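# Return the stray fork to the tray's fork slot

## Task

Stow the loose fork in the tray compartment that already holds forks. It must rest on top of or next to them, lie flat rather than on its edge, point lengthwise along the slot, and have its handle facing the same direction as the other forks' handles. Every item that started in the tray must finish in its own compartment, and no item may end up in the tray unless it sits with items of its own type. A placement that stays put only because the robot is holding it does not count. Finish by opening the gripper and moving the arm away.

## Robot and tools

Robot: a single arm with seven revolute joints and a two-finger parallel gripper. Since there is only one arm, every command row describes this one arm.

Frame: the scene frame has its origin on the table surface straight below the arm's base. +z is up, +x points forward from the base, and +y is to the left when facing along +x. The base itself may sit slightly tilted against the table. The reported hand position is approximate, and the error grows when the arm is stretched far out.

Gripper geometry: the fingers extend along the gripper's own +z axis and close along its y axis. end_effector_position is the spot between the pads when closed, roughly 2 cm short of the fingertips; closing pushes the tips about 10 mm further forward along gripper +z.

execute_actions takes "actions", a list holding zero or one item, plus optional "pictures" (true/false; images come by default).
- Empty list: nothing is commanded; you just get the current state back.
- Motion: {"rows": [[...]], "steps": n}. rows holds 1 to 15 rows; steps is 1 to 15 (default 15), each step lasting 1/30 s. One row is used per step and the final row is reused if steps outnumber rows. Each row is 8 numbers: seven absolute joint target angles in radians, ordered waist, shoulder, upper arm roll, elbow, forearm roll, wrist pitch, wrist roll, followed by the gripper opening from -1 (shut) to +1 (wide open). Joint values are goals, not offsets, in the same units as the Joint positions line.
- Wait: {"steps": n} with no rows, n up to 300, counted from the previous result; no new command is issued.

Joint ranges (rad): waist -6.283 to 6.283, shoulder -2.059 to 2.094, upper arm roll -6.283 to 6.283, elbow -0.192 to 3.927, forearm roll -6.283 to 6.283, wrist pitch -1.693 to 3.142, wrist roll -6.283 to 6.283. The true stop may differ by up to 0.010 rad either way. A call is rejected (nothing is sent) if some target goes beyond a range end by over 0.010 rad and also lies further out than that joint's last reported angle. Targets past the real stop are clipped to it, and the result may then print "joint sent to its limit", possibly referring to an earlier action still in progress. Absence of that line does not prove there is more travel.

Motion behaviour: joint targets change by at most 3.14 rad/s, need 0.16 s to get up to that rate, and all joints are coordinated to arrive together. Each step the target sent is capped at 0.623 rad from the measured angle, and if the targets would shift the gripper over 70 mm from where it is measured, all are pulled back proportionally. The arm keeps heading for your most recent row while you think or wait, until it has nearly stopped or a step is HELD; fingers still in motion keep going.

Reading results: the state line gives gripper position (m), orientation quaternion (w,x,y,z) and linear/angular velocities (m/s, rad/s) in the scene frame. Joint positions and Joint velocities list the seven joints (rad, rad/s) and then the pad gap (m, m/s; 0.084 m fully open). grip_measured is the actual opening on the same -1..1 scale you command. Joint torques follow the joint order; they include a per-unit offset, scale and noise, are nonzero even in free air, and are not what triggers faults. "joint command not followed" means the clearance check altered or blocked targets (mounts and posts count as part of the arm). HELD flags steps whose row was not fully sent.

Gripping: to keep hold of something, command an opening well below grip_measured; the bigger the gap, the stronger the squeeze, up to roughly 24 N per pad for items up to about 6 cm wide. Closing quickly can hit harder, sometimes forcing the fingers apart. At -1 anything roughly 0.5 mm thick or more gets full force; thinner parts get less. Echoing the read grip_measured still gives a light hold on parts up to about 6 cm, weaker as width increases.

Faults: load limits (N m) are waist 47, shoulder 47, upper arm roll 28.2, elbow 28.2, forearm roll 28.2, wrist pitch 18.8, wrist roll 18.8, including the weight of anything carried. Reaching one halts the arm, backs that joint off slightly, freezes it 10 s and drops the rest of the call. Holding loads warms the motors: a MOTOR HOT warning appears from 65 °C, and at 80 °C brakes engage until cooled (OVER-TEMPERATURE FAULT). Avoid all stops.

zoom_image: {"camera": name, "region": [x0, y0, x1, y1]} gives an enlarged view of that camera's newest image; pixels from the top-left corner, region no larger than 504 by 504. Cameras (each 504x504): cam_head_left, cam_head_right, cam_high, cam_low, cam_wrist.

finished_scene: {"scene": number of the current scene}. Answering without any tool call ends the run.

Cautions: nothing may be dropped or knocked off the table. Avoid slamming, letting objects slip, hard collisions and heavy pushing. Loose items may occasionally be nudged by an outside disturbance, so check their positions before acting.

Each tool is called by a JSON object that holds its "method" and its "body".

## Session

{"method": "execute_actions", "body": {"actions": []}}

Scene clock: 0.00 s of 4500.00 s.
end_effector_position=(+0.5196, +0.0481, +0.3653) grip_measured=+1.00 end_effector_quat_wxyz=(+0.323, +0.852, +0.404, +0.086) end_effector_velocity=(+0.001, -0.001, -0.000) end_effector_angular_velocity=(-0.000, -0.001, -0.003)
Joint positions: [ 0.821  0.938  0.003  1.629 -1.263  1.883  0.281  0.084]
Joint velocities: [-0.    -0.001 -0.002  0.    -0.001  0.     0.001 -0.   ]
Joint torques (N m, as the arm reports them, + toward a larger angle): no reading

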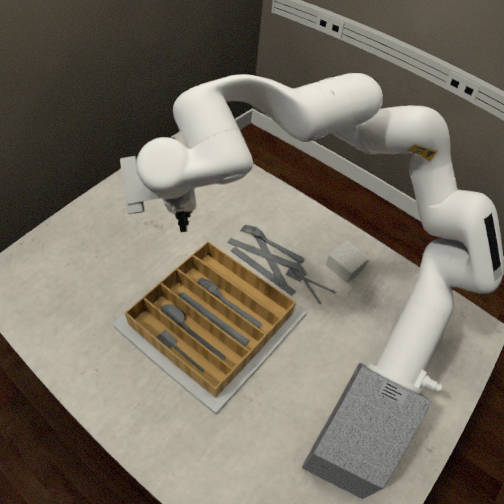

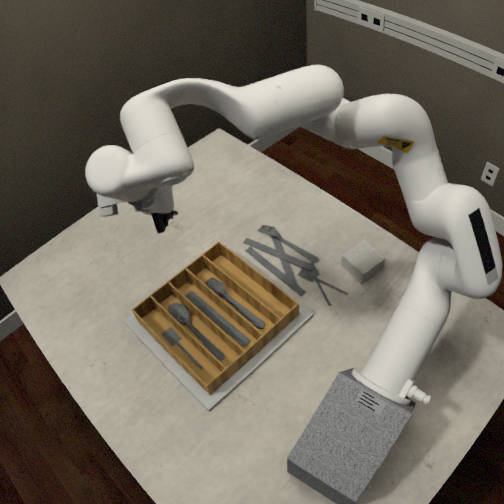

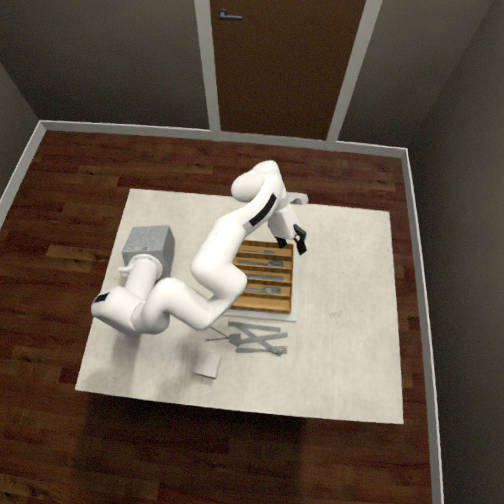

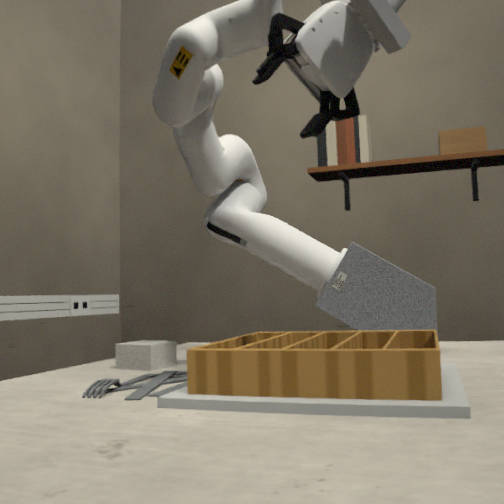

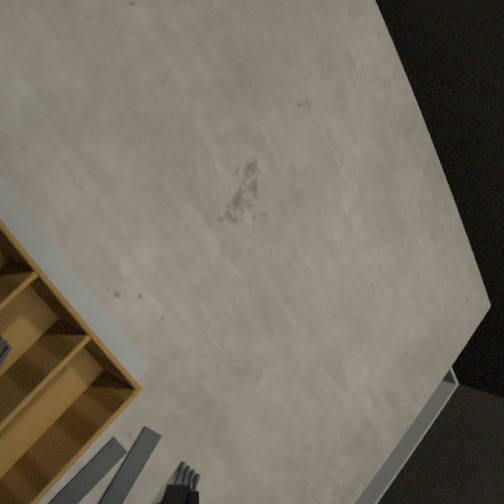

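{"method": "zoom_image", "body": {"camera": "cam_high", "region": [180, 230, 320, 380]}}

{"method": "zoom_image", "body": {"camera": "cam_head_right", "region": [120, 210, 360, 400]}}

Region (180, 230, 320, 380) of cam_high's 504x504 image, scaled by 3.360, with more detail than that image has; it fills the left 470 columns of this view, and the rest is white.

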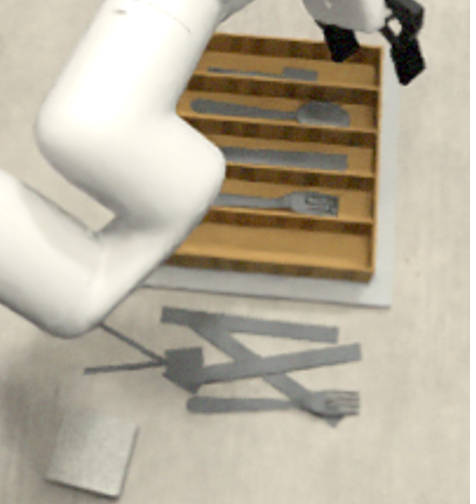

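Region (120, 210, 360, 400) of cam_head_right's 504x504 image, scaled by 2.100, with more detail than that image has; it fills the top 399 rows of this view, and the rest is white.

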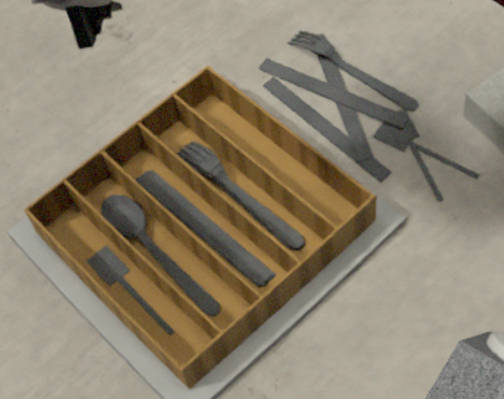

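{"method": "execute_actions", "body": {"actions": [{"rows":[[-0.0327,-0.1704,0,0.6895,-1.183,1.156,0.693,0.3]],"steps":15}], "pictures": false}}

{"method": "execute_actions", "body": {"actions": [{"steps":60}]}}

Scene clock: 24.13 s of 4500.00 s.
end_effector_position=(+0.5370, -0.0714, +0.2083) grip_measured=+0.29 end_effector_quat_wxyz=(+0.159, +0.938, +0.306, +0.039) end_effector_velocity=(-0.110, -0.298, -0.311) end_effector_angular_velocity=(+0.549, +0.386, -0.616)
Joint positions: [ 0.439  0.548 -0.001  1.241 -1.224  1.535  0.485  0.056]
Joint velocities: [-0.815 -0.96  -0.004 -0.948  0.071 -0.644  0.356 -0.   ]
Joint torques (N m, as the arm reports them, + toward a larger angle): [ 34.53 -14.56  12.    12.39   0.15  -1.62  -0.65]
Steps of this call (steps 1 to 90: nothing new was sent; then 20.63 s passed at rest; steps 91 to 105: all 15 steps of this action). Readings (joint positions):
91: [0.820 0.937 0.003 1.628 -1.263 1.882 0.282]
92: [0.814 0.929 0.006 1.619 -1.262 1.872 0.288]
94: [0.767 0.878 0.014 1.563 -1.254 1.816 0.324]
98: [0.639 0.755 -0.001 1.448 -1.242 1.701 0.393]
105: the state above

Scene clock: 26.13 s of 4500.00 s.
end_effector_position=(+0.4190, -0.2483, +0.0993) grip_measured=+0.29 end_effector_quat_wxyz=(+0.000, +0.999, +0.035, +0.000) end_effector_velocity=(-0.000, +0.000, +0.000) end_effector_angular_velocity=(+0.000, +0.000, -0.002)
Joint positions: [-0.033 -0.17   0.     0.689 -1.183  1.156  0.693  0.056]
Joint velocities: [ 0.    -0.     0.    -0.     0.001  0.     0.002 -0.   ]
Joint torques (N m, as the arm reports them, + toward a larger angle): [16.66 -9.11 10.18  9.16  0.52 -2.1  -0.38]
Steps of this call (steps 1 to 45: the robot went on to your last target; steps 46 to 60: nothing new was sent). Readings (joint positions):
1: [0.412 0.515 -0.001 1.209 -1.221 1.513 0.496]
2: [0.385 0.481 -0.001 1.177 -1.219 1.492 0.508]
4: [0.333 0.407 -0.001 1.116 -1.214 1.450 0.531]
8: [0.230 0.245 -0.000 0.997 -1.206 1.367 0.577]
60: the state above
The arm was judged still, so your last target was given up. Only a new action makes it travel on or press farther. Fingers that are still opening or closing keep moving.

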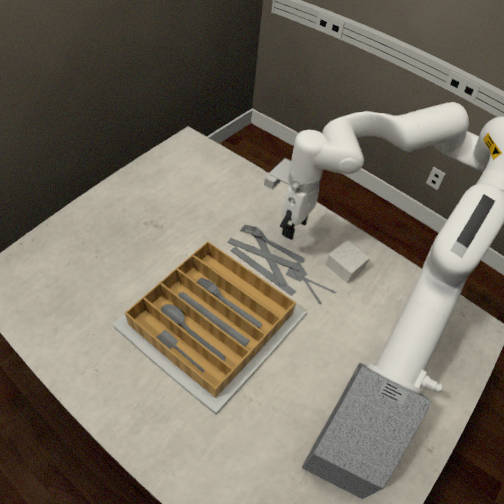

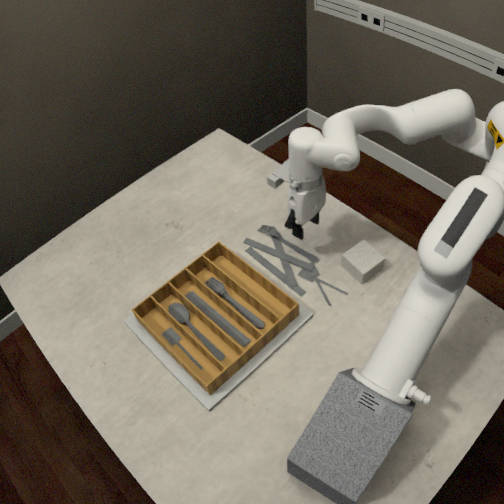

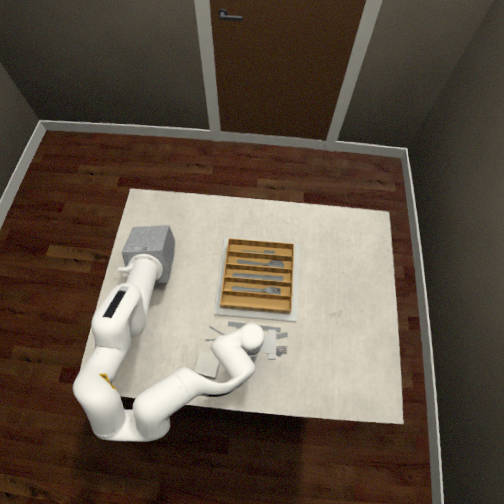

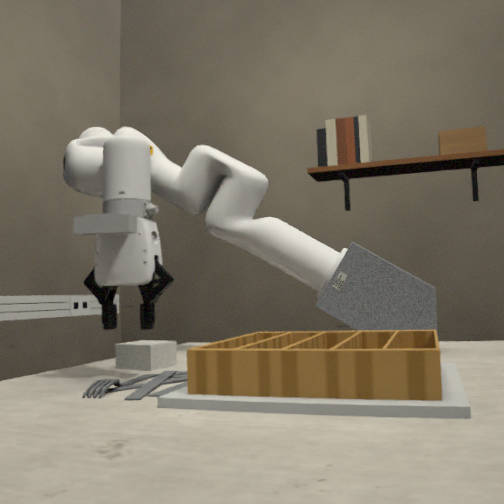

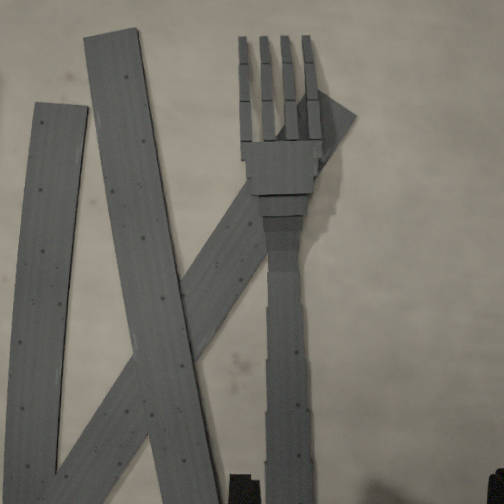

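{"method": "execute_actions", "body": {"actions": [{"rows":[[-0.2125,-0.0146,0,0.7013,-1.365,0.992,0.789,-0.2]],"steps":15}], "pictures": false}}

{"method": "execute_actions", "body": {"actions": [{"steps":25}]}}

Scene clock: 42.70 s of 4500.00 s.
end_effector_position=(+0.4202, -0.2333, +0.0240) grip_measured=-0.21 end_effector_quat_wxyz=(+0.000, +0.999, +0.044, +0.001) end_effector_velocity=(-0.002, +0.000, -0.003) end_effector_angular_velocity=(+0.001, +0.004, -0.002)
Joint positions: [-0.212 -0.015  0.     0.702 -1.364  0.992  0.789  0.035]
Joint velocities: [-0.004  0.003 -0.004 -0.002 -0.005 -0.004  0.005 -0.   ]
Joint torques (N m, as the arm reports them, + toward a larger angle): [ 18.76 -12.58   9.81   6.24   0.46  -2.05  -0.51]
Steps of this call (steps 1 to 90: nothing new was sent; then 13.07 s passed at rest; steps 91 to 105: all 15 steps of this action). Readings (joint positions):
91: [-0.033 -0.170 0.000 0.690 -1.184 1.155 0.694]
92: [-0.041 -0.164 0.002 0.691 -1.193 1.146 0.699]
94: [-0.098 -0.115 0.006 0.699 -1.253 1.091 0.730]
98: [-0.203 -0.022 -0.007 0.695 -1.351 1.008 0.781]
105: the state above

Scene clock: 43.53 s of 4500.00 s.
end_effector_position=(+0.4198, -0.2332, +0.0234) grip_measured=-0.22 end_effector_quat_wxyz=(+0.001, +0.999, +0.044, +0.000) end_effector_velocity=(+0.000, +0.000, +0.000) end_effector_angular_velocity=(+0.000, -0.000, +0.001)
Joint positions: [-0.212 -0.015  0.     0.701 -1.365  0.992  0.789  0.035]
Joint velocities: [-0.    -0.     0.001 -0.     0.     0.    -0.001  0.   ]
Joint torques (N m, as the arm reports them, + toward a larger angle): [ 18.74 -12.45   9.9    6.35   0.52  -2.05  -0.49]
Steps of this call (steps 1 to 15: the robot went on to your last target; steps 16 to 25: nothing new was sent). Readings (joint positions):
1: [-0.212 -0.015 0.000 0.701 -1.365 0.992 0.789]
2: [-0.212 -0.015 0.000 0.701 -1.365 0.992 0.789]
4: [-0.212 -0.015 0.000 0.701 -1.365 0.992 0.789]
8: [-0.212 -0.015 0.000 0.701 -1.365 0.992 0.789]
25: the state above
The arm was judged still, so your last target was given up. Only a new action makes it travel on or press farther. Fingers that are still opening or closing keep moving.

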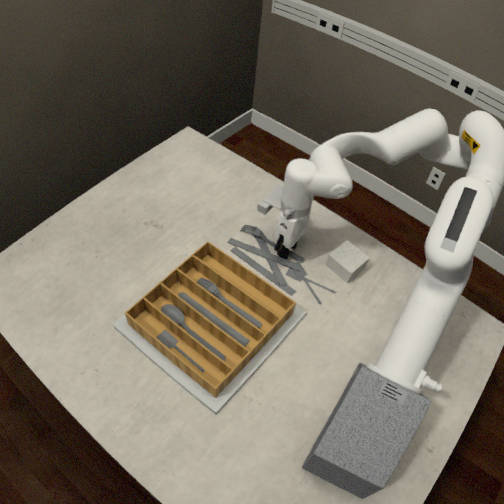

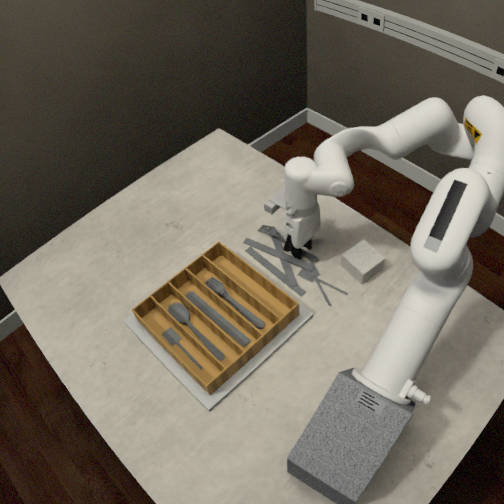

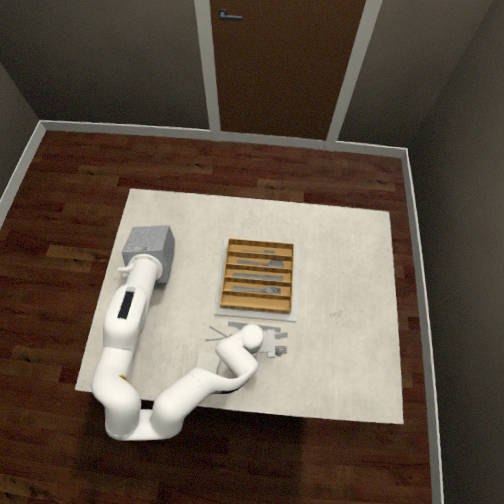

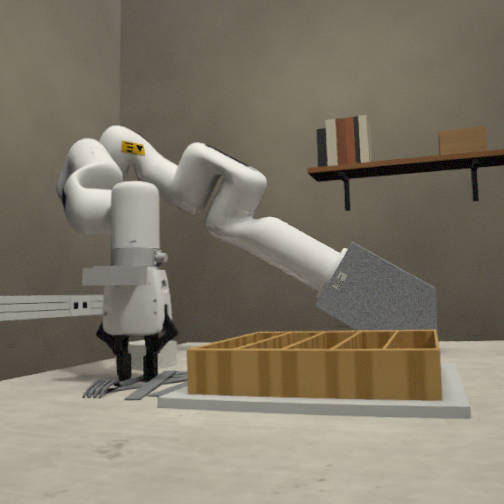

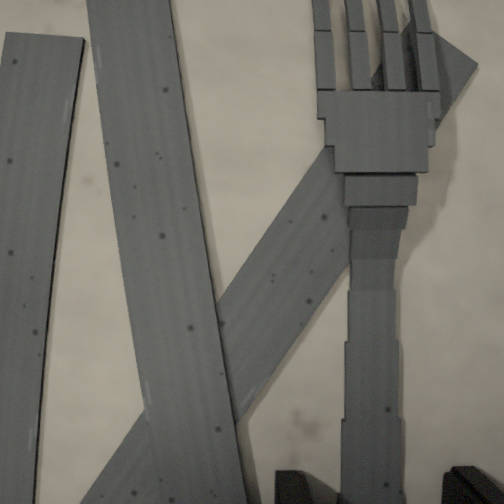

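{"method": "execute_actions", "body": {"actions": [{"rows":[[-0.2125,-0.0146,0,0.7013,-1.365,0.992,0.789,-0.6],[-0.2125,-0.0146,0,0.7013,-1.365,0.992,0.789,-0.6],[-0.2125,-0.0146,0,0.7013,-1.365,0.992,0.789,-0.6],[-0.2125,-0.0146,0,0.7013,-1.365,0.992,0.789,-0.6],[-0.2125,-0.0146,0,0.7013,-1.365,0.992,0.789,-0.6],[-0.2125,-0.0146,0,0.7013,-1.365,0.992,0.789,-0.6],[-0.2125,-0.0146,0,0.7013,-1.365,0.992,0.789,-1]],"steps":15}], "pictures": false}}

{"method": "execute_actions", "body": {"actions": [{"rows":[[-0.0327,-0.1704,0,0.6895,-1.183,1.156,0.693,-1]],"steps":15}], "pictures": false}}

{"method": "execute_actions", "body": {"actions": [{"rows":[[0.3933,0.4809,0,0.7916,-1.0856,1.143,1.426,-1]],"steps":15}], "pictures": false}}

{"method": "execute_actions", "body": {"actions": [{"steps":45}]}}

Scene clock: 66.23 s of 4500.00 s.
end_effector_position=(+0.4198, -0.2332, +0.0234) grip_measured=-0.65 end_effector_quat_wxyz=(+0.000, +0.999, +0.044, +0.000) end_effector_velocity=(+0.000, -0.000, +0.000) end_effector_angular_velocity=(-0.001, -0.001, +0.001)
Joint positions: [-0.212 -0.015  0.     0.701 -1.365  0.992  0.789  0.015]
Joint velocities: [-0.    -0.     0.001  0.    -0.002  0.    -0.001  0.   ]
Joint torques (N m, as the arm reports them, + toward a larger angle): [ 18.67 -12.45   9.71   6.3    0.48  -1.94  -0.45]
Steps of this call (steps 1 to 90: nothing new was sent; then 19.20 s passed at rest; steps 91 to 105: all 15 steps of this action). Readings (joint positions):
91: [-0.212 -0.015 0.000 0.701 -1.365 0.992 0.789]
92: [-0.212 -0.015 0.000 0.701 -1.365 0.992 0.789]
94: [-0.212 -0.015 0.000 0.701 -1.365 0.992 0.789]
98: [-0.212 -0.015 0.000 0.701 -1.365 0.992 0.789]
105: the state above

Scene clock: 66.73 s of 4500.00 s.
end_effector_position=(+0.4180, -0.2482, +0.0980) grip_measured=-0.66 end_effector_quat_wxyz=(+0.001, +0.999, +0.036, -0.001) end_effector_velocity=(+0.006, -0.001, +0.007) end_effector_angular_velocity=(+0.002, -0.017, -0.003)
Joint positions: [-0.034 -0.169 -0.001  0.688 -1.184  1.156  0.693  0.015]
Joint velocities: [ 0.007 -0.004  0.009  0.01   0.004  0.002 -0.002  0.   ]
Joint torques (N m, as the arm reports them, + toward a larger angle): [16.7  -9.62 10.24  9.38  0.62 -2.17 -0.53]
Steps of this call (steps 1 to 15: all 15 steps of this action). Readings (joint positions):
1: [-0.212 -0.015 -0.000 0.701 -1.364 0.993 0.788]
2: [-0.204 -0.021 -0.002 0.700 -1.355 1.002 0.783]
4: [-0.148 -0.070 -0.006 0.692 -1.295 1.058 0.752]
8: [-0.042 -0.163 0.007 0.696 -1.198 1.140 0.701]
15: the state above

Scene clock: 67.23 s of 4500.00 s.
end_effector_position=(+0.4052, -0.0581, +0.1163) grip_measured=-1.00 end_effector_quat_wxyz=(-0.015, +1.000, +0.012, -0.001) end_effector_velocity=(-0.137, +0.408, +0.031) end_effector_angular_velocity=(-0.070, +0.009, -0.161)
Joint positions: [ 0.251  0.263  0.     0.758 -1.118  1.147  1.172  0.   ]
Joint velocities: [ 0.66   1.007  0.005  0.155  0.153 -0.021  1.163  0.   ]
Joint torques (N m, as the arm reports them, + toward a larger angle): [24.2  -9.47 10.35  9.38  0.67 -2.08 -0.27]
Steps of this call (steps 1 to 15: all 15 steps of this action). Readings (joint positions):
1: [-0.033 -0.169 -0.001 0.689 -1.183 1.156 0.694]
2: [-0.028 -0.162 -0.002 0.692 -1.182 1.156 0.704]
4: [0.009 -0.106 -0.006 0.706 -1.173 1.156 0.762]
8: [0.099 0.031 -0.000 0.721 -1.153 1.152 0.904]
15: the state above

Scene clock: 68.73 s of 4500.00 s.
end_effector_position=(+0.3662, +0.0228, +0.1190) grip_measured=-1.00 end_effector_quat_wxyz=(+0.001, +1.000, -0.008, +0.001) end_effector_velocity=(-0.000, +0.000, +0.000) end_effector_angular_velocity=(+0.001, -0.000, -0.001)
Joint positions: [ 0.393  0.481 -0.     0.792 -1.086  1.143  1.426  0.   ]
Joint velocities: [-0.    -0.     0.001 -0.     0.     0.     0.001  0.   ]
Joint torques (N m, as the arm reports them, + toward a larger angle): [ 24.83 -10.93  10.12  10.88   0.61  -1.96  -0.38]
Steps of this call (steps 1 to 30: the robot went on to your last target; steps 31 to 45: nothing new was sent). Readings (joint positions):
1: [0.273 0.297 0.000 0.763 -1.113 1.146 1.212]
2: [0.295 0.331 0.000 0.768 -1.108 1.146 1.251]
4: [0.339 0.398 0.001 0.778 -1.098 1.144 1.329]
8: [0.389 0.473 0.003 0.787 -1.087 1.143 1.413]
45: the state above
The arm was judged still, so your last target was given up. Only a new action makes it travel on or press farther. Fingers that are still opening or closing keep moving.

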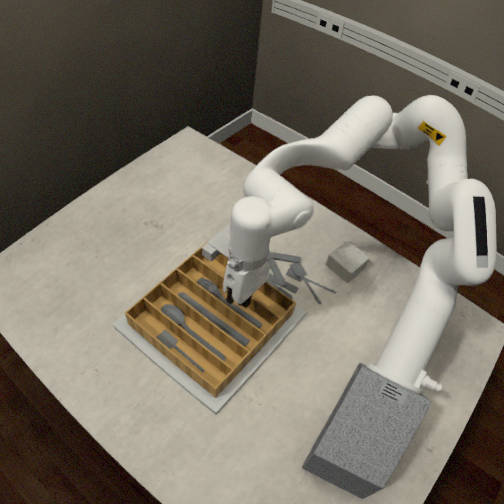

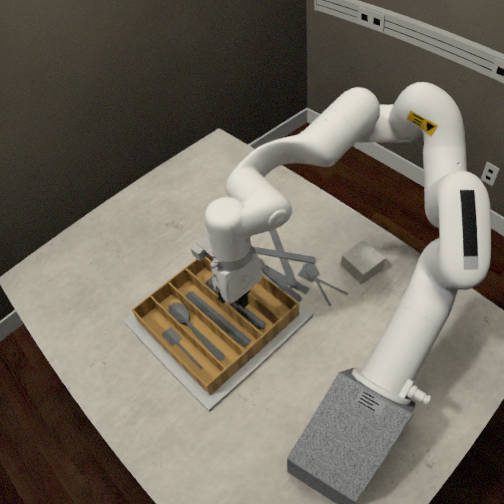

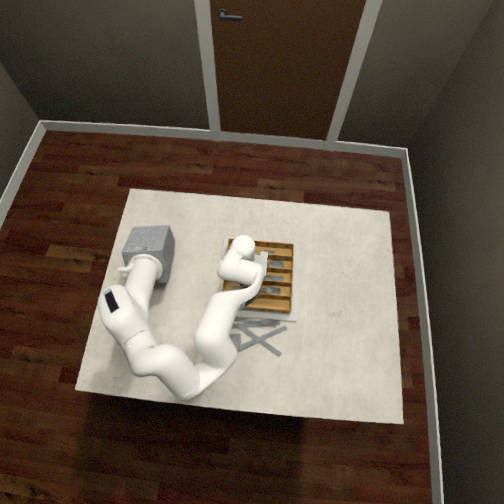

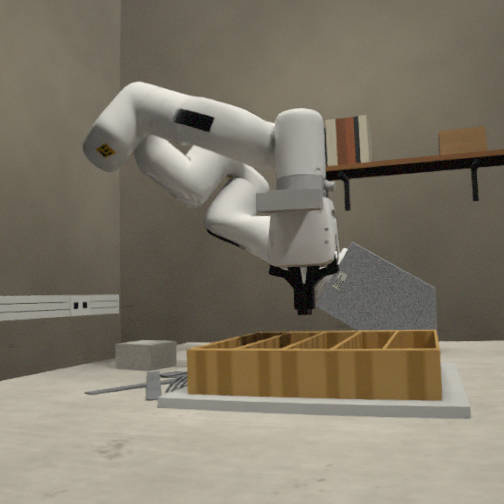

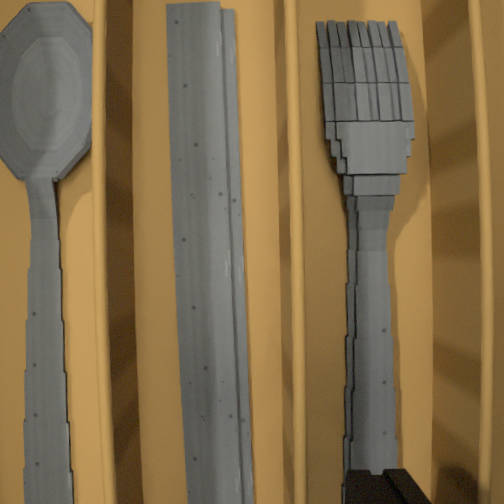

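{"method": "execute_actions", "body": {"actions": [{"rows":[[0.3635,0.127,0,0.894,-0.979,1.367,0.99,0.3]],"steps":15}], "pictures": false}}

{"method": "execute_actions", "body": {"actions": [{"steps":30}]}}

Scene clock: 81.33 s of 4500.00 s.
end_effector_position=(+0.4428, -0.1149, +0.1976) grip_measured=+0.29 end_effector_quat_wxyz=(-0.000, +1.000, -0.005, +0.003) end_effector_velocity=(+0.025, -0.108, +0.052) end_effector_angular_velocity=(+0.021, +0.021, +0.022)
Joint positions: [ 0.364  0.137 -0.001  0.894 -0.984  1.358  1.009  0.056]
Joint velocities: [-0.021 -0.244 -0.     0.07   0.072  0.155 -0.304  0.   ]
Joint torques (N m, as the arm reports them, + toward a larger angle): [23.94  2.76 11.21  5.93  0.58 -2.06 -0.16]
Steps of this call (steps 1 to 90: nothing new was sent; then 9.10 s passed at rest; steps 91 to 105: all 15 steps of this action). Readings (joint positions):
91: [0.393 0.480 0.000 0.792 -1.085 1.144 1.425]
92: [0.393 0.475 0.000 0.792 -1.083 1.148 1.415]
94: [0.389 0.429 0.001 0.801 -1.068 1.180 1.354]
98: [0.379 0.306 -0.000 0.844 -1.033 1.253 1.212]
105: the state above

Scene clock: 82.33 s of 4500.00 s.
end_effector_position=(+0.4419, -0.1192, +0.1992) grip_measured=+0.29 end_effector_quat_wxyz=(+0.001, +1.000, +0.000, +0.001) end_effector_velocity=(-0.001, +0.000, -0.000) end_effector_angular_velocity=(+0.001, +0.003, +0.000)
Joint positions: [ 0.364  0.127  0.     0.894 -0.979  1.367  0.99   0.056]
Joint velocities: [-0.     0.001 -0.     0.     0.002  0.    -0.001  0.   ]
Joint torques (N m, as the arm reports them, + toward a larger angle): [22.53 -7.85 10.73 12.32  0.57 -2.03 -0.49]
Steps of this call (steps 1 to 30: the robot went on to your last target). Readings (joint positions):
1: [0.364 0.132 -0.001 0.895 -0.982 1.362 1.001]
2: [0.364 0.130 -0.000 0.894 -0.981 1.364 0.996]
4: [0.364 0.129 0.000 0.892 -0.979 1.366 0.992]
8: [0.364 0.129 0.000 0.892 -0.979 1.367 0.990]
30: the state above
The arm was judged still, so your last target was given up. Only a new action makes it travel on or press farther. Fingers that are still opening or closing keep moving.

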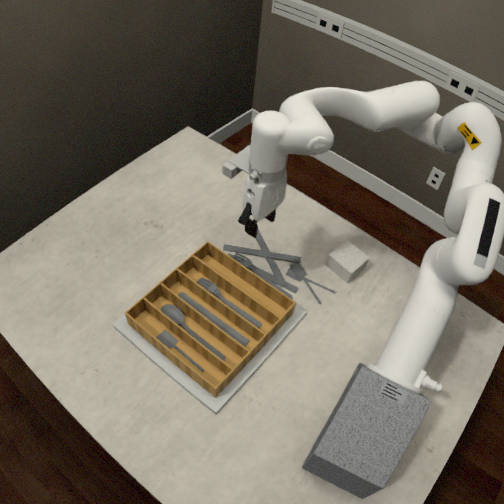

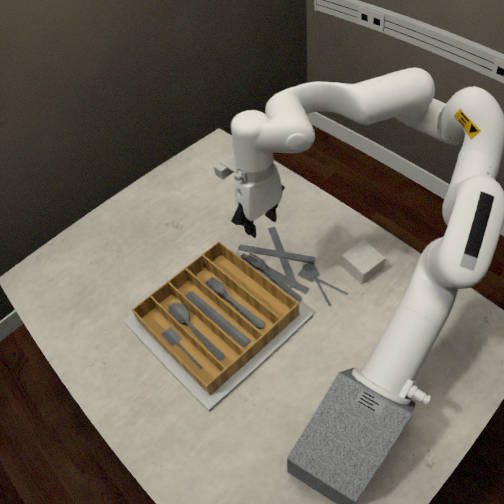

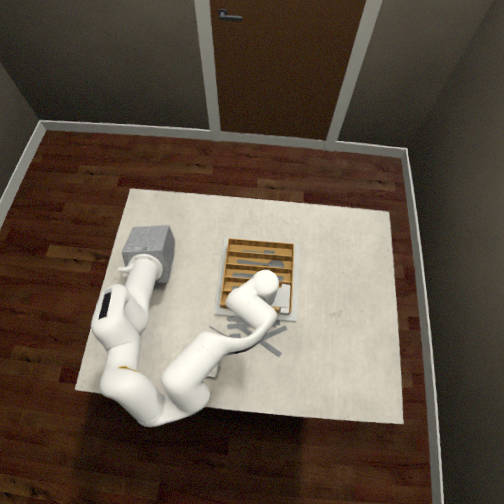

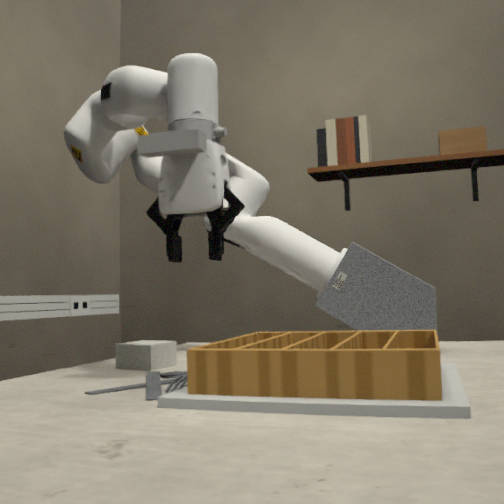

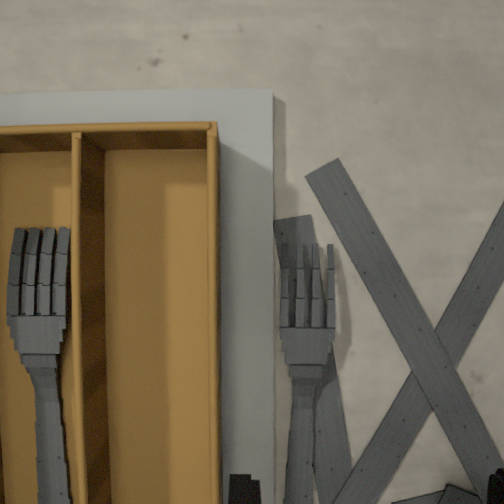

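{"method": "execute_actions", "body": {"actions": [{"rows":[[0.1758,0.0619,0,0.5758,-1.185,1.149,1.2025,-0.3]],"steps":15}], "pictures": false}}

{"method": "execute_actions", "body": {"actions": [{"steps":30}]}}

Scene clock: 97.00 s of 4500.00 s.
end_effector_position=(+0.3691, -0.1115, +0.1004) grip_measured=-0.32 end_effector_quat_wxyz=(+0.000, +1.000, -0.017, +0.001) end_effector_velocity=(+0.014, +0.005, +0.010) end_effector_angular_velocity=(+0.031, -0.059, -0.026)
Joint positions: [ 0.177  0.062  0.001  0.579 -1.183  1.151  1.201  0.03 ]
Joint velocities: [-0.006 -0.016  0.02   0.002 -0.028 -0.037  0.03  -0.   ]
Joint torques (N m, as the arm reports them, + toward a larger angle): [18.81 -8.21  9.55  8.89  0.81 -1.78 -0.55]
Steps of this call (steps 1 to 90: nothing new was sent; then 11.17 s passed at rest; steps 91 to 105: all 15 steps of this action). Readings (joint positions):
91: [0.363 0.127 0.000 0.893 -0.980 1.366 0.991]
92: [0.359 0.125 0.001 0.886 -0.986 1.359 0.997]
94: [0.325 0.111 0.005 0.829 -1.026 1.315 1.039]
98: [0.231 0.083 -0.003 0.670 -1.122 1.217 1.137]
105: the state above

Scene clock: 98.00 s of 4500.00 s.
end_effector_position=(+0.3678, -0.1114, +0.0993) grip_measured=-0.32 end_effector_quat_wxyz=(+0.000, +1.000, -0.017, +0.000) end_effector_velocity=(-0.000, +0.000, +0.000) end_effector_angular_velocity=(+0.001, -0.000, +0.000)
Joint positions: [ 0.176  0.062  0.     0.576 -1.185  1.149  1.202  0.03 ]
Joint velocities: [-0.    -0.     0.001 -0.     0.001  0.    -0.     0.   ]
Joint torques (N m, as the arm reports them, + toward a larger angle): [18.68 -8.18  9.57  9.23  0.55 -2.06 -0.37]
Steps of this call (steps 1 to 15: the robot went on to your last target; steps 16 to 30: nothing new was sent). Readings (joint positions):
1: [0.177 0.062 0.001 0.579 -1.184 1.150 1.201]
2: [0.177 0.062 0.001 0.579 -1.184 1.149 1.202]
4: [0.177 0.062 0.001 0.578 -1.185 1.149 1.202]
8: [0.176 0.062 0.000 0.577 -1.185 1.149 1.202]
30: the state above
The arm was judged still, so your last target was given up. Only a new action makes it travel on or press farther. Fingers that are still opening or closing keep moving.

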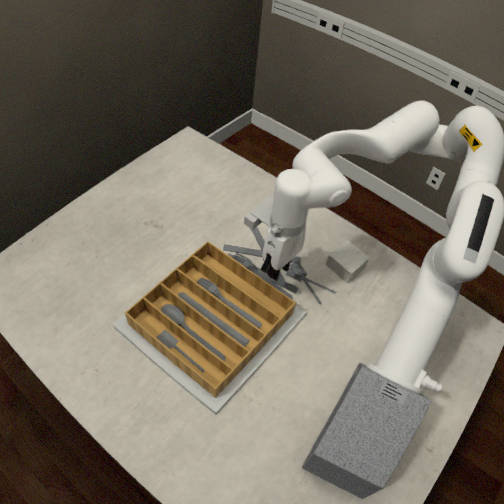

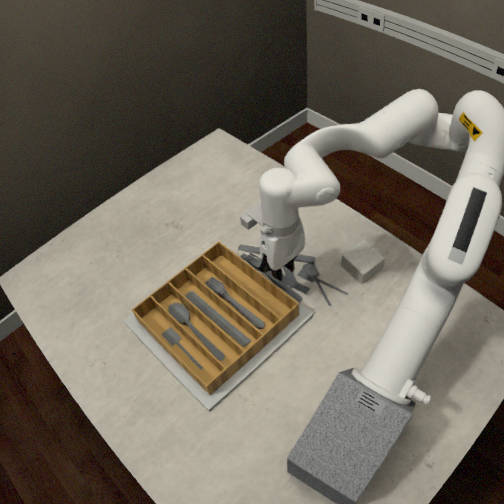

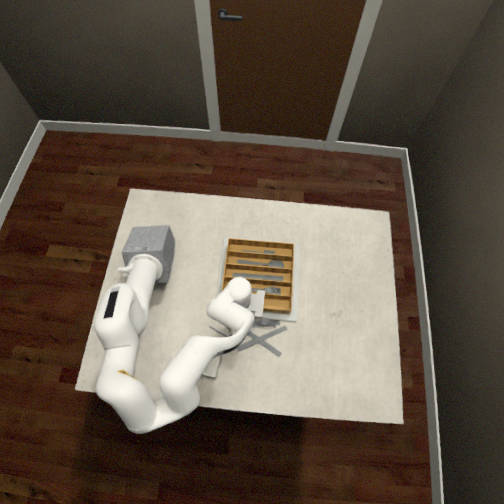

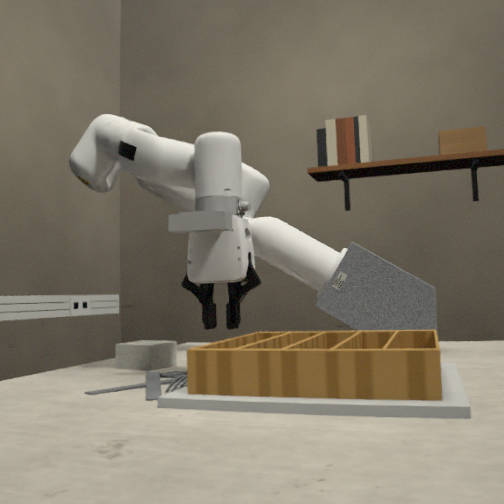

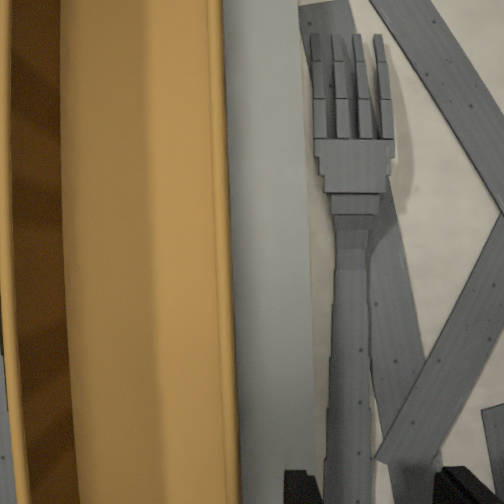

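{"method": "execute_actions", "body": {"actions": [{"rows":[[-0.0274,0.2733,0,0.7704,-1.357,1.051,1.178,-0.45]],"steps":15}], "pictures": false}}

{"method": "execute_actions", "body": {"actions": [{"steps":25}]}}

Scene clock: 113.03 s of 4500.00 s.
end_effector_position=(+0.4273, -0.1139, +0.0341) grip_measured=-0.47 end_effector_quat_wxyz=(-0.001, +1.000, -0.010, +0.005) end_effector_velocity=(+0.003, -0.000, -0.002) end_effector_angular_velocity=(+0.003, -0.003, -0.001)
Joint positions: [-0.022  0.269  0.007  0.768 -1.355  1.051  1.178  0.023]
Joint velocities: [-0.006  0.006 -0.002  0.007 -0.007 -0.007 -0.001 -0.   ]
Joint torques (N m, as the arm reports them, + toward a larger angle): [ 5.88 -2.42  1.85  8.32 -1.89 -1.51 -0.08]
Steps of this call (steps 1 to 90: nothing new was sent; then 11.53 s passed at rest; steps 91 to 105: all 15 steps of this action). Readings (joint positions):
91: [0.175 0.063 0.000 0.576 -1.186 1.149 1.202]
92: [0.168 0.070 0.002 0.583 -1.193 1.144 1.201]
94: [0.113 0.129 0.005 0.638 -1.242 1.115 1.194]
98: [-0.007 0.250 -0.005 0.750 -1.336 1.064 1.181]
105: the state above

Scene clock: 113.87 s of 4500.00 s.
end_effector_position=(+0.4281, -0.1134, +0.0336) grip_measured=-0.48 end_effector_quat_wxyz=(-0.001, +1.000, -0.009, +0.006) end_effector_velocity=(-0.000, +0.000, -0.000) end_effector_angular_velocity=(+0.000, +0.001, -0.000)
Joint positions: [-0.023  0.273  0.009  0.771 -1.357  1.051  1.178  0.023]
Joint velocities: [ 0.     0.001 -0.001 -0.     0.001 -0.     0.001 -0.   ]
Joint torques (N m, as the arm reports them, + toward a larger angle): [ 0.34  2.1  -0.9   7.43 -2.45 -2.07 -0.04]
Steps of this call (steps 1 to 15: the robot went on to your last target; steps 16 to 25: nothing new was sent). Readings (joint positions):
1: [-0.022 0.270 0.007 0.768 -1.355 1.051 1.178]
2: [-0.022 0.270 0.007 0.768 -1.355 1.051 1.178]
4: [-0.023 0.270 0.007 0.769 -1.355 1.051 1.178]
8: [-0.023 0.271 0.008 0.770 -1.356 1.051 1.178]
25: the state above
The arm was judged still, so your last target was given up. Only a new action makes it travel on or press farther. Fingers that are still opening or closing keep moving.

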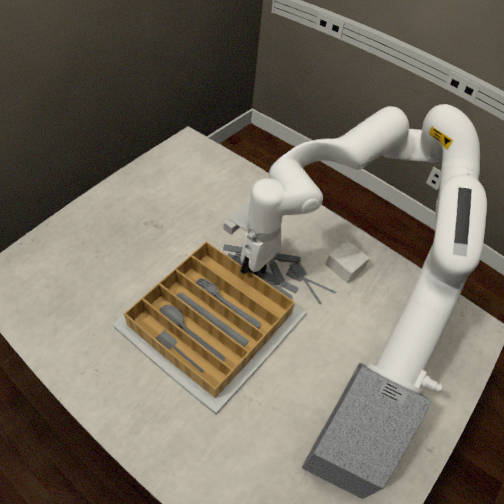

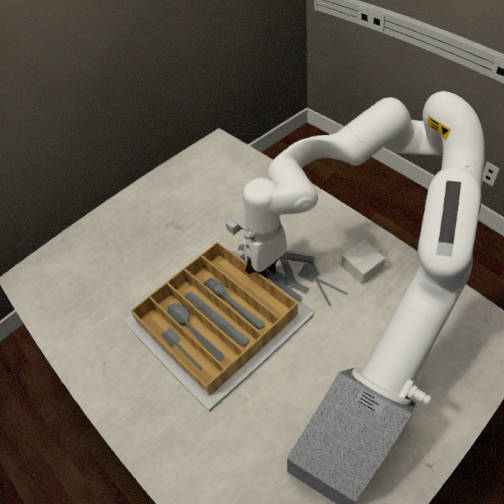

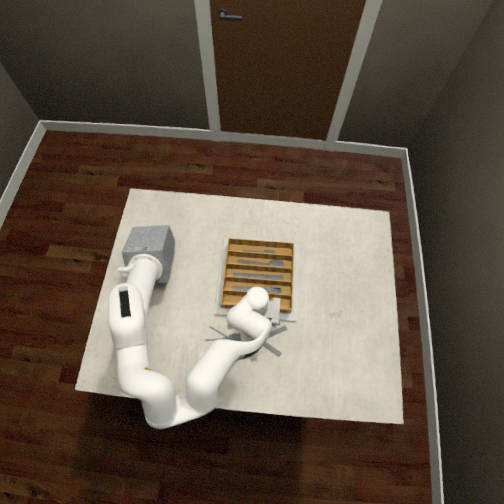

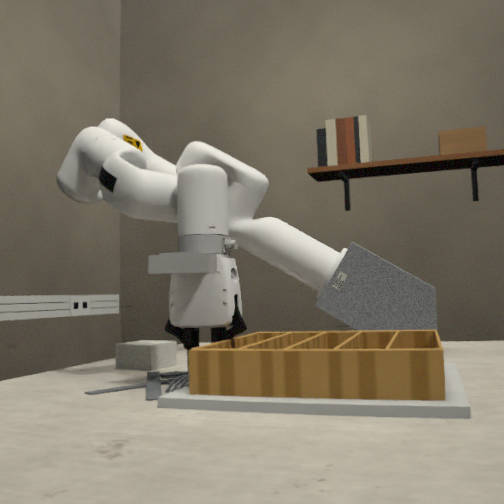

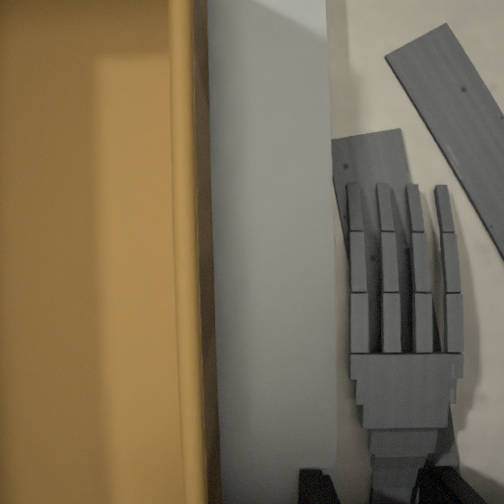

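{"method": "execute_actions", "body": {"actions": [{"rows":[[-0.021,0.268,0.009,0.769,-1.355,1.051,1.178,-1]],"steps":15}], "pictures": false}}

Scene clock: 121.57 s of 4500.00 s.
end_effector_position=(+0.4267, -0.1161, +0.0321) grip_measured=-1.00 end_effector_quat_wxyz=(+0.000, +1.000, -0.012, +0.003) end_effector_velocity=(+0.012, +0.012, +0.018) end_effector_angular_velocity=(+0.024, -0.044, +0.012)
Joint positions: [-0.024  0.269  0.004  0.769 -1.356  1.053  1.178  0.   ]
Joint velocities: [ 0.017 -0.008  0.028  0.004  0.004 -0.011 -0.001  0.   ]
Joint torques (N m, as the arm reports them, + toward a larger angle): [ 24.1  -12.07  10.47   6.33   0.6   -1.87  -0.5 ]
Steps of this call (steps 1 to 90: nothing new was sent; then 4.20 s passed at rest; steps 91 to 105: all 15 steps of this action). Readings (joint positions):
91: [-0.023 0.274 0.009 0.770 -1.357 1.048 1.178]
92: [-0.023 0.276 0.010 0.770 -1.357 1.044 1.178]
94: [-0.023 0.276 0.009 0.770 -1.357 1.045 1.178]
98: [-0.026 0.272 0.001 0.768 -1.356 1.052 1.178]
105: the state above

{"method": "execute_actions", "body": {"actions": [{"rows":[[-0.0447,0.2785,0,0.7751,-1.371,1.041,1.178,-1]],"steps":15}], "pictures": false}}

{"method": "execute_actions", "body": {"actions": [{"rows":[[-0.0885,0.202,0,0.760,-1.37,1.031,1.102,-1]],"steps":15}], "pictures": false}}

{"method": "execute_actions", "body": {"actions": [{"rows":[[-0.1324,0.1254,0,0.7454,-1.368,1.0216,1.026,-1]],"steps":15}], "pictures": false}}

{"method": "execute_actions", "body": {"actions": [{"rows":[[0.0861,0.0466,0,0.7226,-1.185,1.164,1.018,0]],"steps":15}], "pictures": false}}

{"method": "execute_actions", "body": {"actions": [{"steps":25}]}}

Scene clock: 150.00 s of 4500.00 s.
end_effector_position=(+0.4295, -0.1156, +0.0282) grip_measured=-1.00 end_effector_quat_wxyz=(-0.003, +1.000, -0.011, +0.006) end_effector_velocity=(-0.000, +0.001, -0.001) end_effector_angular_velocity=(-0.006, -0.000, +0.005)
Joint positions: [-0.04   0.277  0.008  0.775 -1.37   1.04   1.178  0.   ]
Joint velocities: [-0.005  0.005  0.008  0.002 -0.004  0.007  0.001  0.   ]
Joint torques (N m, as the arm reports them, + toward a larger angle): [ 0.63 -3.22 -0.93  7.46 -1.51  0.64 -0.59]
Steps of this call (steps 1 to 15: the robot went on to your last target; steps 16 to 90: nothing new was sent; then 24.93 s passed at rest; steps 91 to 105: all 15 steps of this action). Readings (joint positions):
91: [-0.021 0.268 0.009 0.769 -1.355 1.051 1.178]
92: [-0.025 0.270 0.009 0.770 -1.358 1.048 1.178]
94: [-0.035 0.274 0.007 0.773 -1.365 1.043 1.178]
98: [-0.039 0.276 0.009 0.774 -1.369 1.040 1.178]
105: the state above

Scene clock: 150.50 s of 4500.00 s.
end_effector_position=(+0.4320, -0.1485, +0.0261) grip_measured=-1.00 end_effector_quat_wxyz=(-0.001, +1.000, -0.011, +0.004) end_effector_velocity=(-0.002, -0.001, -0.001) end_effector_angular_velocity=(-0.003, +0.005, +0.003)
Joint positions: [-0.087  0.202  0.006  0.762 -1.37   1.031  1.102  0.   ]
Joint velocities: [-0.001 -0.002 -0.    -0.004  0.002  0.004 -0.003  0.   ]
Joint torques (N m, as the arm reports them, + toward a larger angle): [ 1.6  -6.19 -0.01  1.67  0.59  3.89 -0.41]
Steps of this call (steps 1 to 15: all 15 steps of this action). Readings (joint positions):
1: [-0.041 0.276 0.009 0.775 -1.370 1.040 1.177]
2: [-0.045 0.270 0.010 0.772 -1.370 1.037 1.167]
4: [-0.066 0.237 0.008 0.765 -1.371 1.031 1.133]
8: [-0.085 0.204 0.004 0.765 -1.371 1.029 1.106]
15: the state above

Scene clock: 151.00 s of 4500.00 s.
end_effector_position=(+0.4294, -0.1830, +0.0222) grip_measured=-1.00 end_effector_quat_wxyz=(+0.002, +1.000, -0.013, -0.001) end_effector_velocity=(+0.000, -0.000, +0.000) end_effector_angular_velocity=(+0.003, -0.001, -0.001)
Joint positions: [-0.133  0.126 -0.002  0.746 -1.368  1.023  1.026  0.   ]
Joint velocities: [-0.    -0.003 -0.001 -0.001  0.001 -0.004 -0.002  0.   ]
Joint torques (N m, as the arm reports them, + toward a larger angle): [ 13.65 -10.34   6.08   3.91   0.79   0.62  -0.44]
Steps of this call (steps 1 to 15: all 15 steps of this action). Readings (joint positions):
1: [-0.087 0.201 0.006 0.761 -1.370 1.031 1.101]
2: [-0.091 0.194 0.007 0.758 -1.370 1.030 1.092]
4: [-0.111 0.160 0.007 0.747 -1.368 1.026 1.058]
8: [-0.132 0.128 -0.002 0.747 -1.368 1.025 1.030]
15: the state above

Scene clock: 151.50 s of 4500.00 s.
end_effector_position=(+0.4229, -0.1628, +0.0970) grip_measured=-0.01 end_effector_quat_wxyz=(+0.001, +1.000, -0.018, -0.002) end_effector_velocity=(+0.006, +0.005, +0.010) end_effector_angular_velocity=(+0.008, -0.023, +0.004)
Joint positions: [ 0.084  0.047 -0.003  0.722 -1.186  1.164  1.018  0.044]
Joint velocities: [ 0.01  -0.003  0.016  0.006  0.005 -0.     0.001  0.   ]
Joint torques (N m, as the arm reports them, + toward a larger angle): [21.49 -9.99 10.86  9.    0.43 -2.09 -0.53]
Steps of this call (steps 1 to 15: all 15 steps of this action). Readings (joint positions):
1: [-0.133 0.126 -0.002 0.746 -1.368 1.024 1.026]
2: [-0.125 0.123 -0.004 0.745 -1.360 1.032 1.026]
4: [-0.069 0.102 -0.015 0.735 -1.307 1.077 1.023]
8: [0.068 0.054 0.005 0.726 -1.203 1.149 1.019]
15: the state above

Scene clock: 152.33 s of 4500.00 s.
end_effector_position=(+0.4241, -0.1618, +0.0991) grip_measured=-0.01 end_effector_quat_wxyz=(+0.001, +1.000, -0.017, +0.000) end_effector_velocity=(+0.000, -0.000, +0.000) end_effector_angular_velocity=(-0.000, -0.001, +0.000)
Joint positions: [ 0.086  0.047 -0.     0.723 -1.185  1.164  1.018  0.044]
Joint velocities: [ 0.    -0.001 -0.     0.    -0.001 -0.    -0.001  0.   ]
Joint torques (N m, as the arm reports them, + toward a larger angle): [20.75 -9.6  10.36  9.23  0.64 -2.01 -0.44]
Steps of this call (steps 1 to 15: the robot went on to your last target; steps 16 to 25: nothing new was sent). Readings (joint positions):
1: [0.084 0.047 -0.002 0.722 -1.186 1.164 1.018]
2: [0.084 0.047 -0.002 0.722 -1.185 1.164 1.018]
4: [0.085 0.047 -0.001 0.722 -1.185 1.164 1.018]
8: [0.086 0.047 -0.000 0.723 -1.185 1.164 1.018]
25: the state above
The arm was judged still, so your last target was given up. Only a new action makes it travel on or press farther. Fingers that are still opening or closing keep moving.

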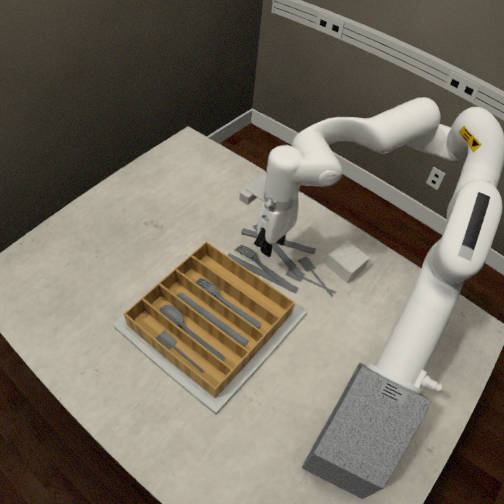

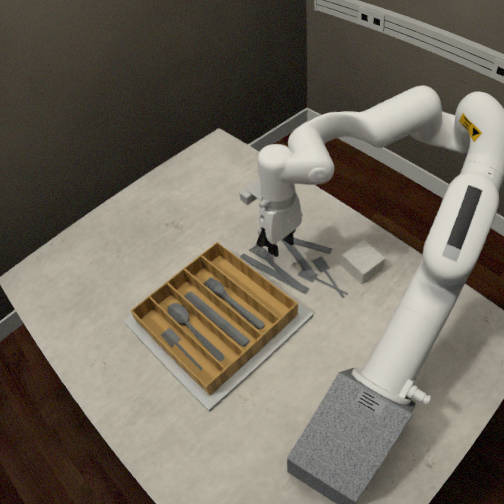

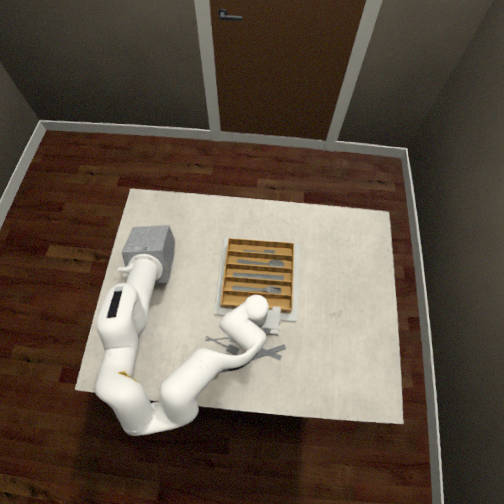

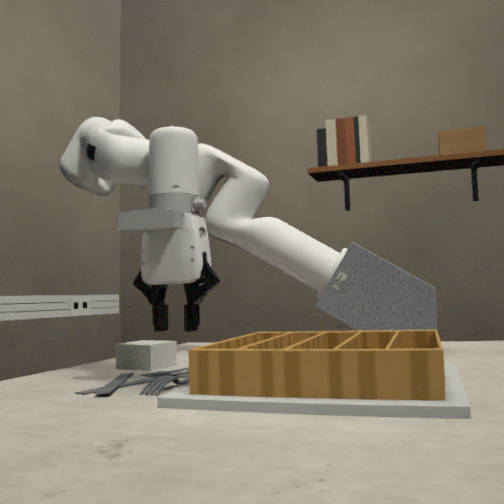

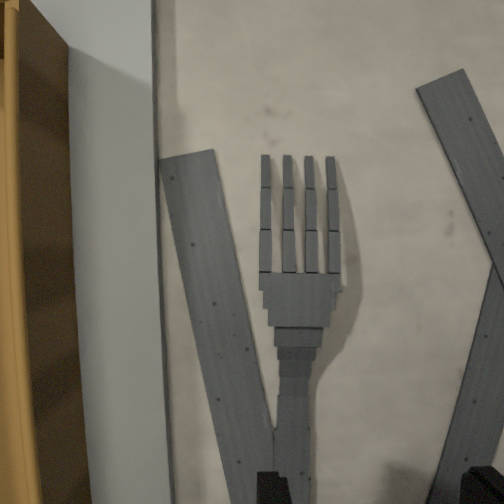

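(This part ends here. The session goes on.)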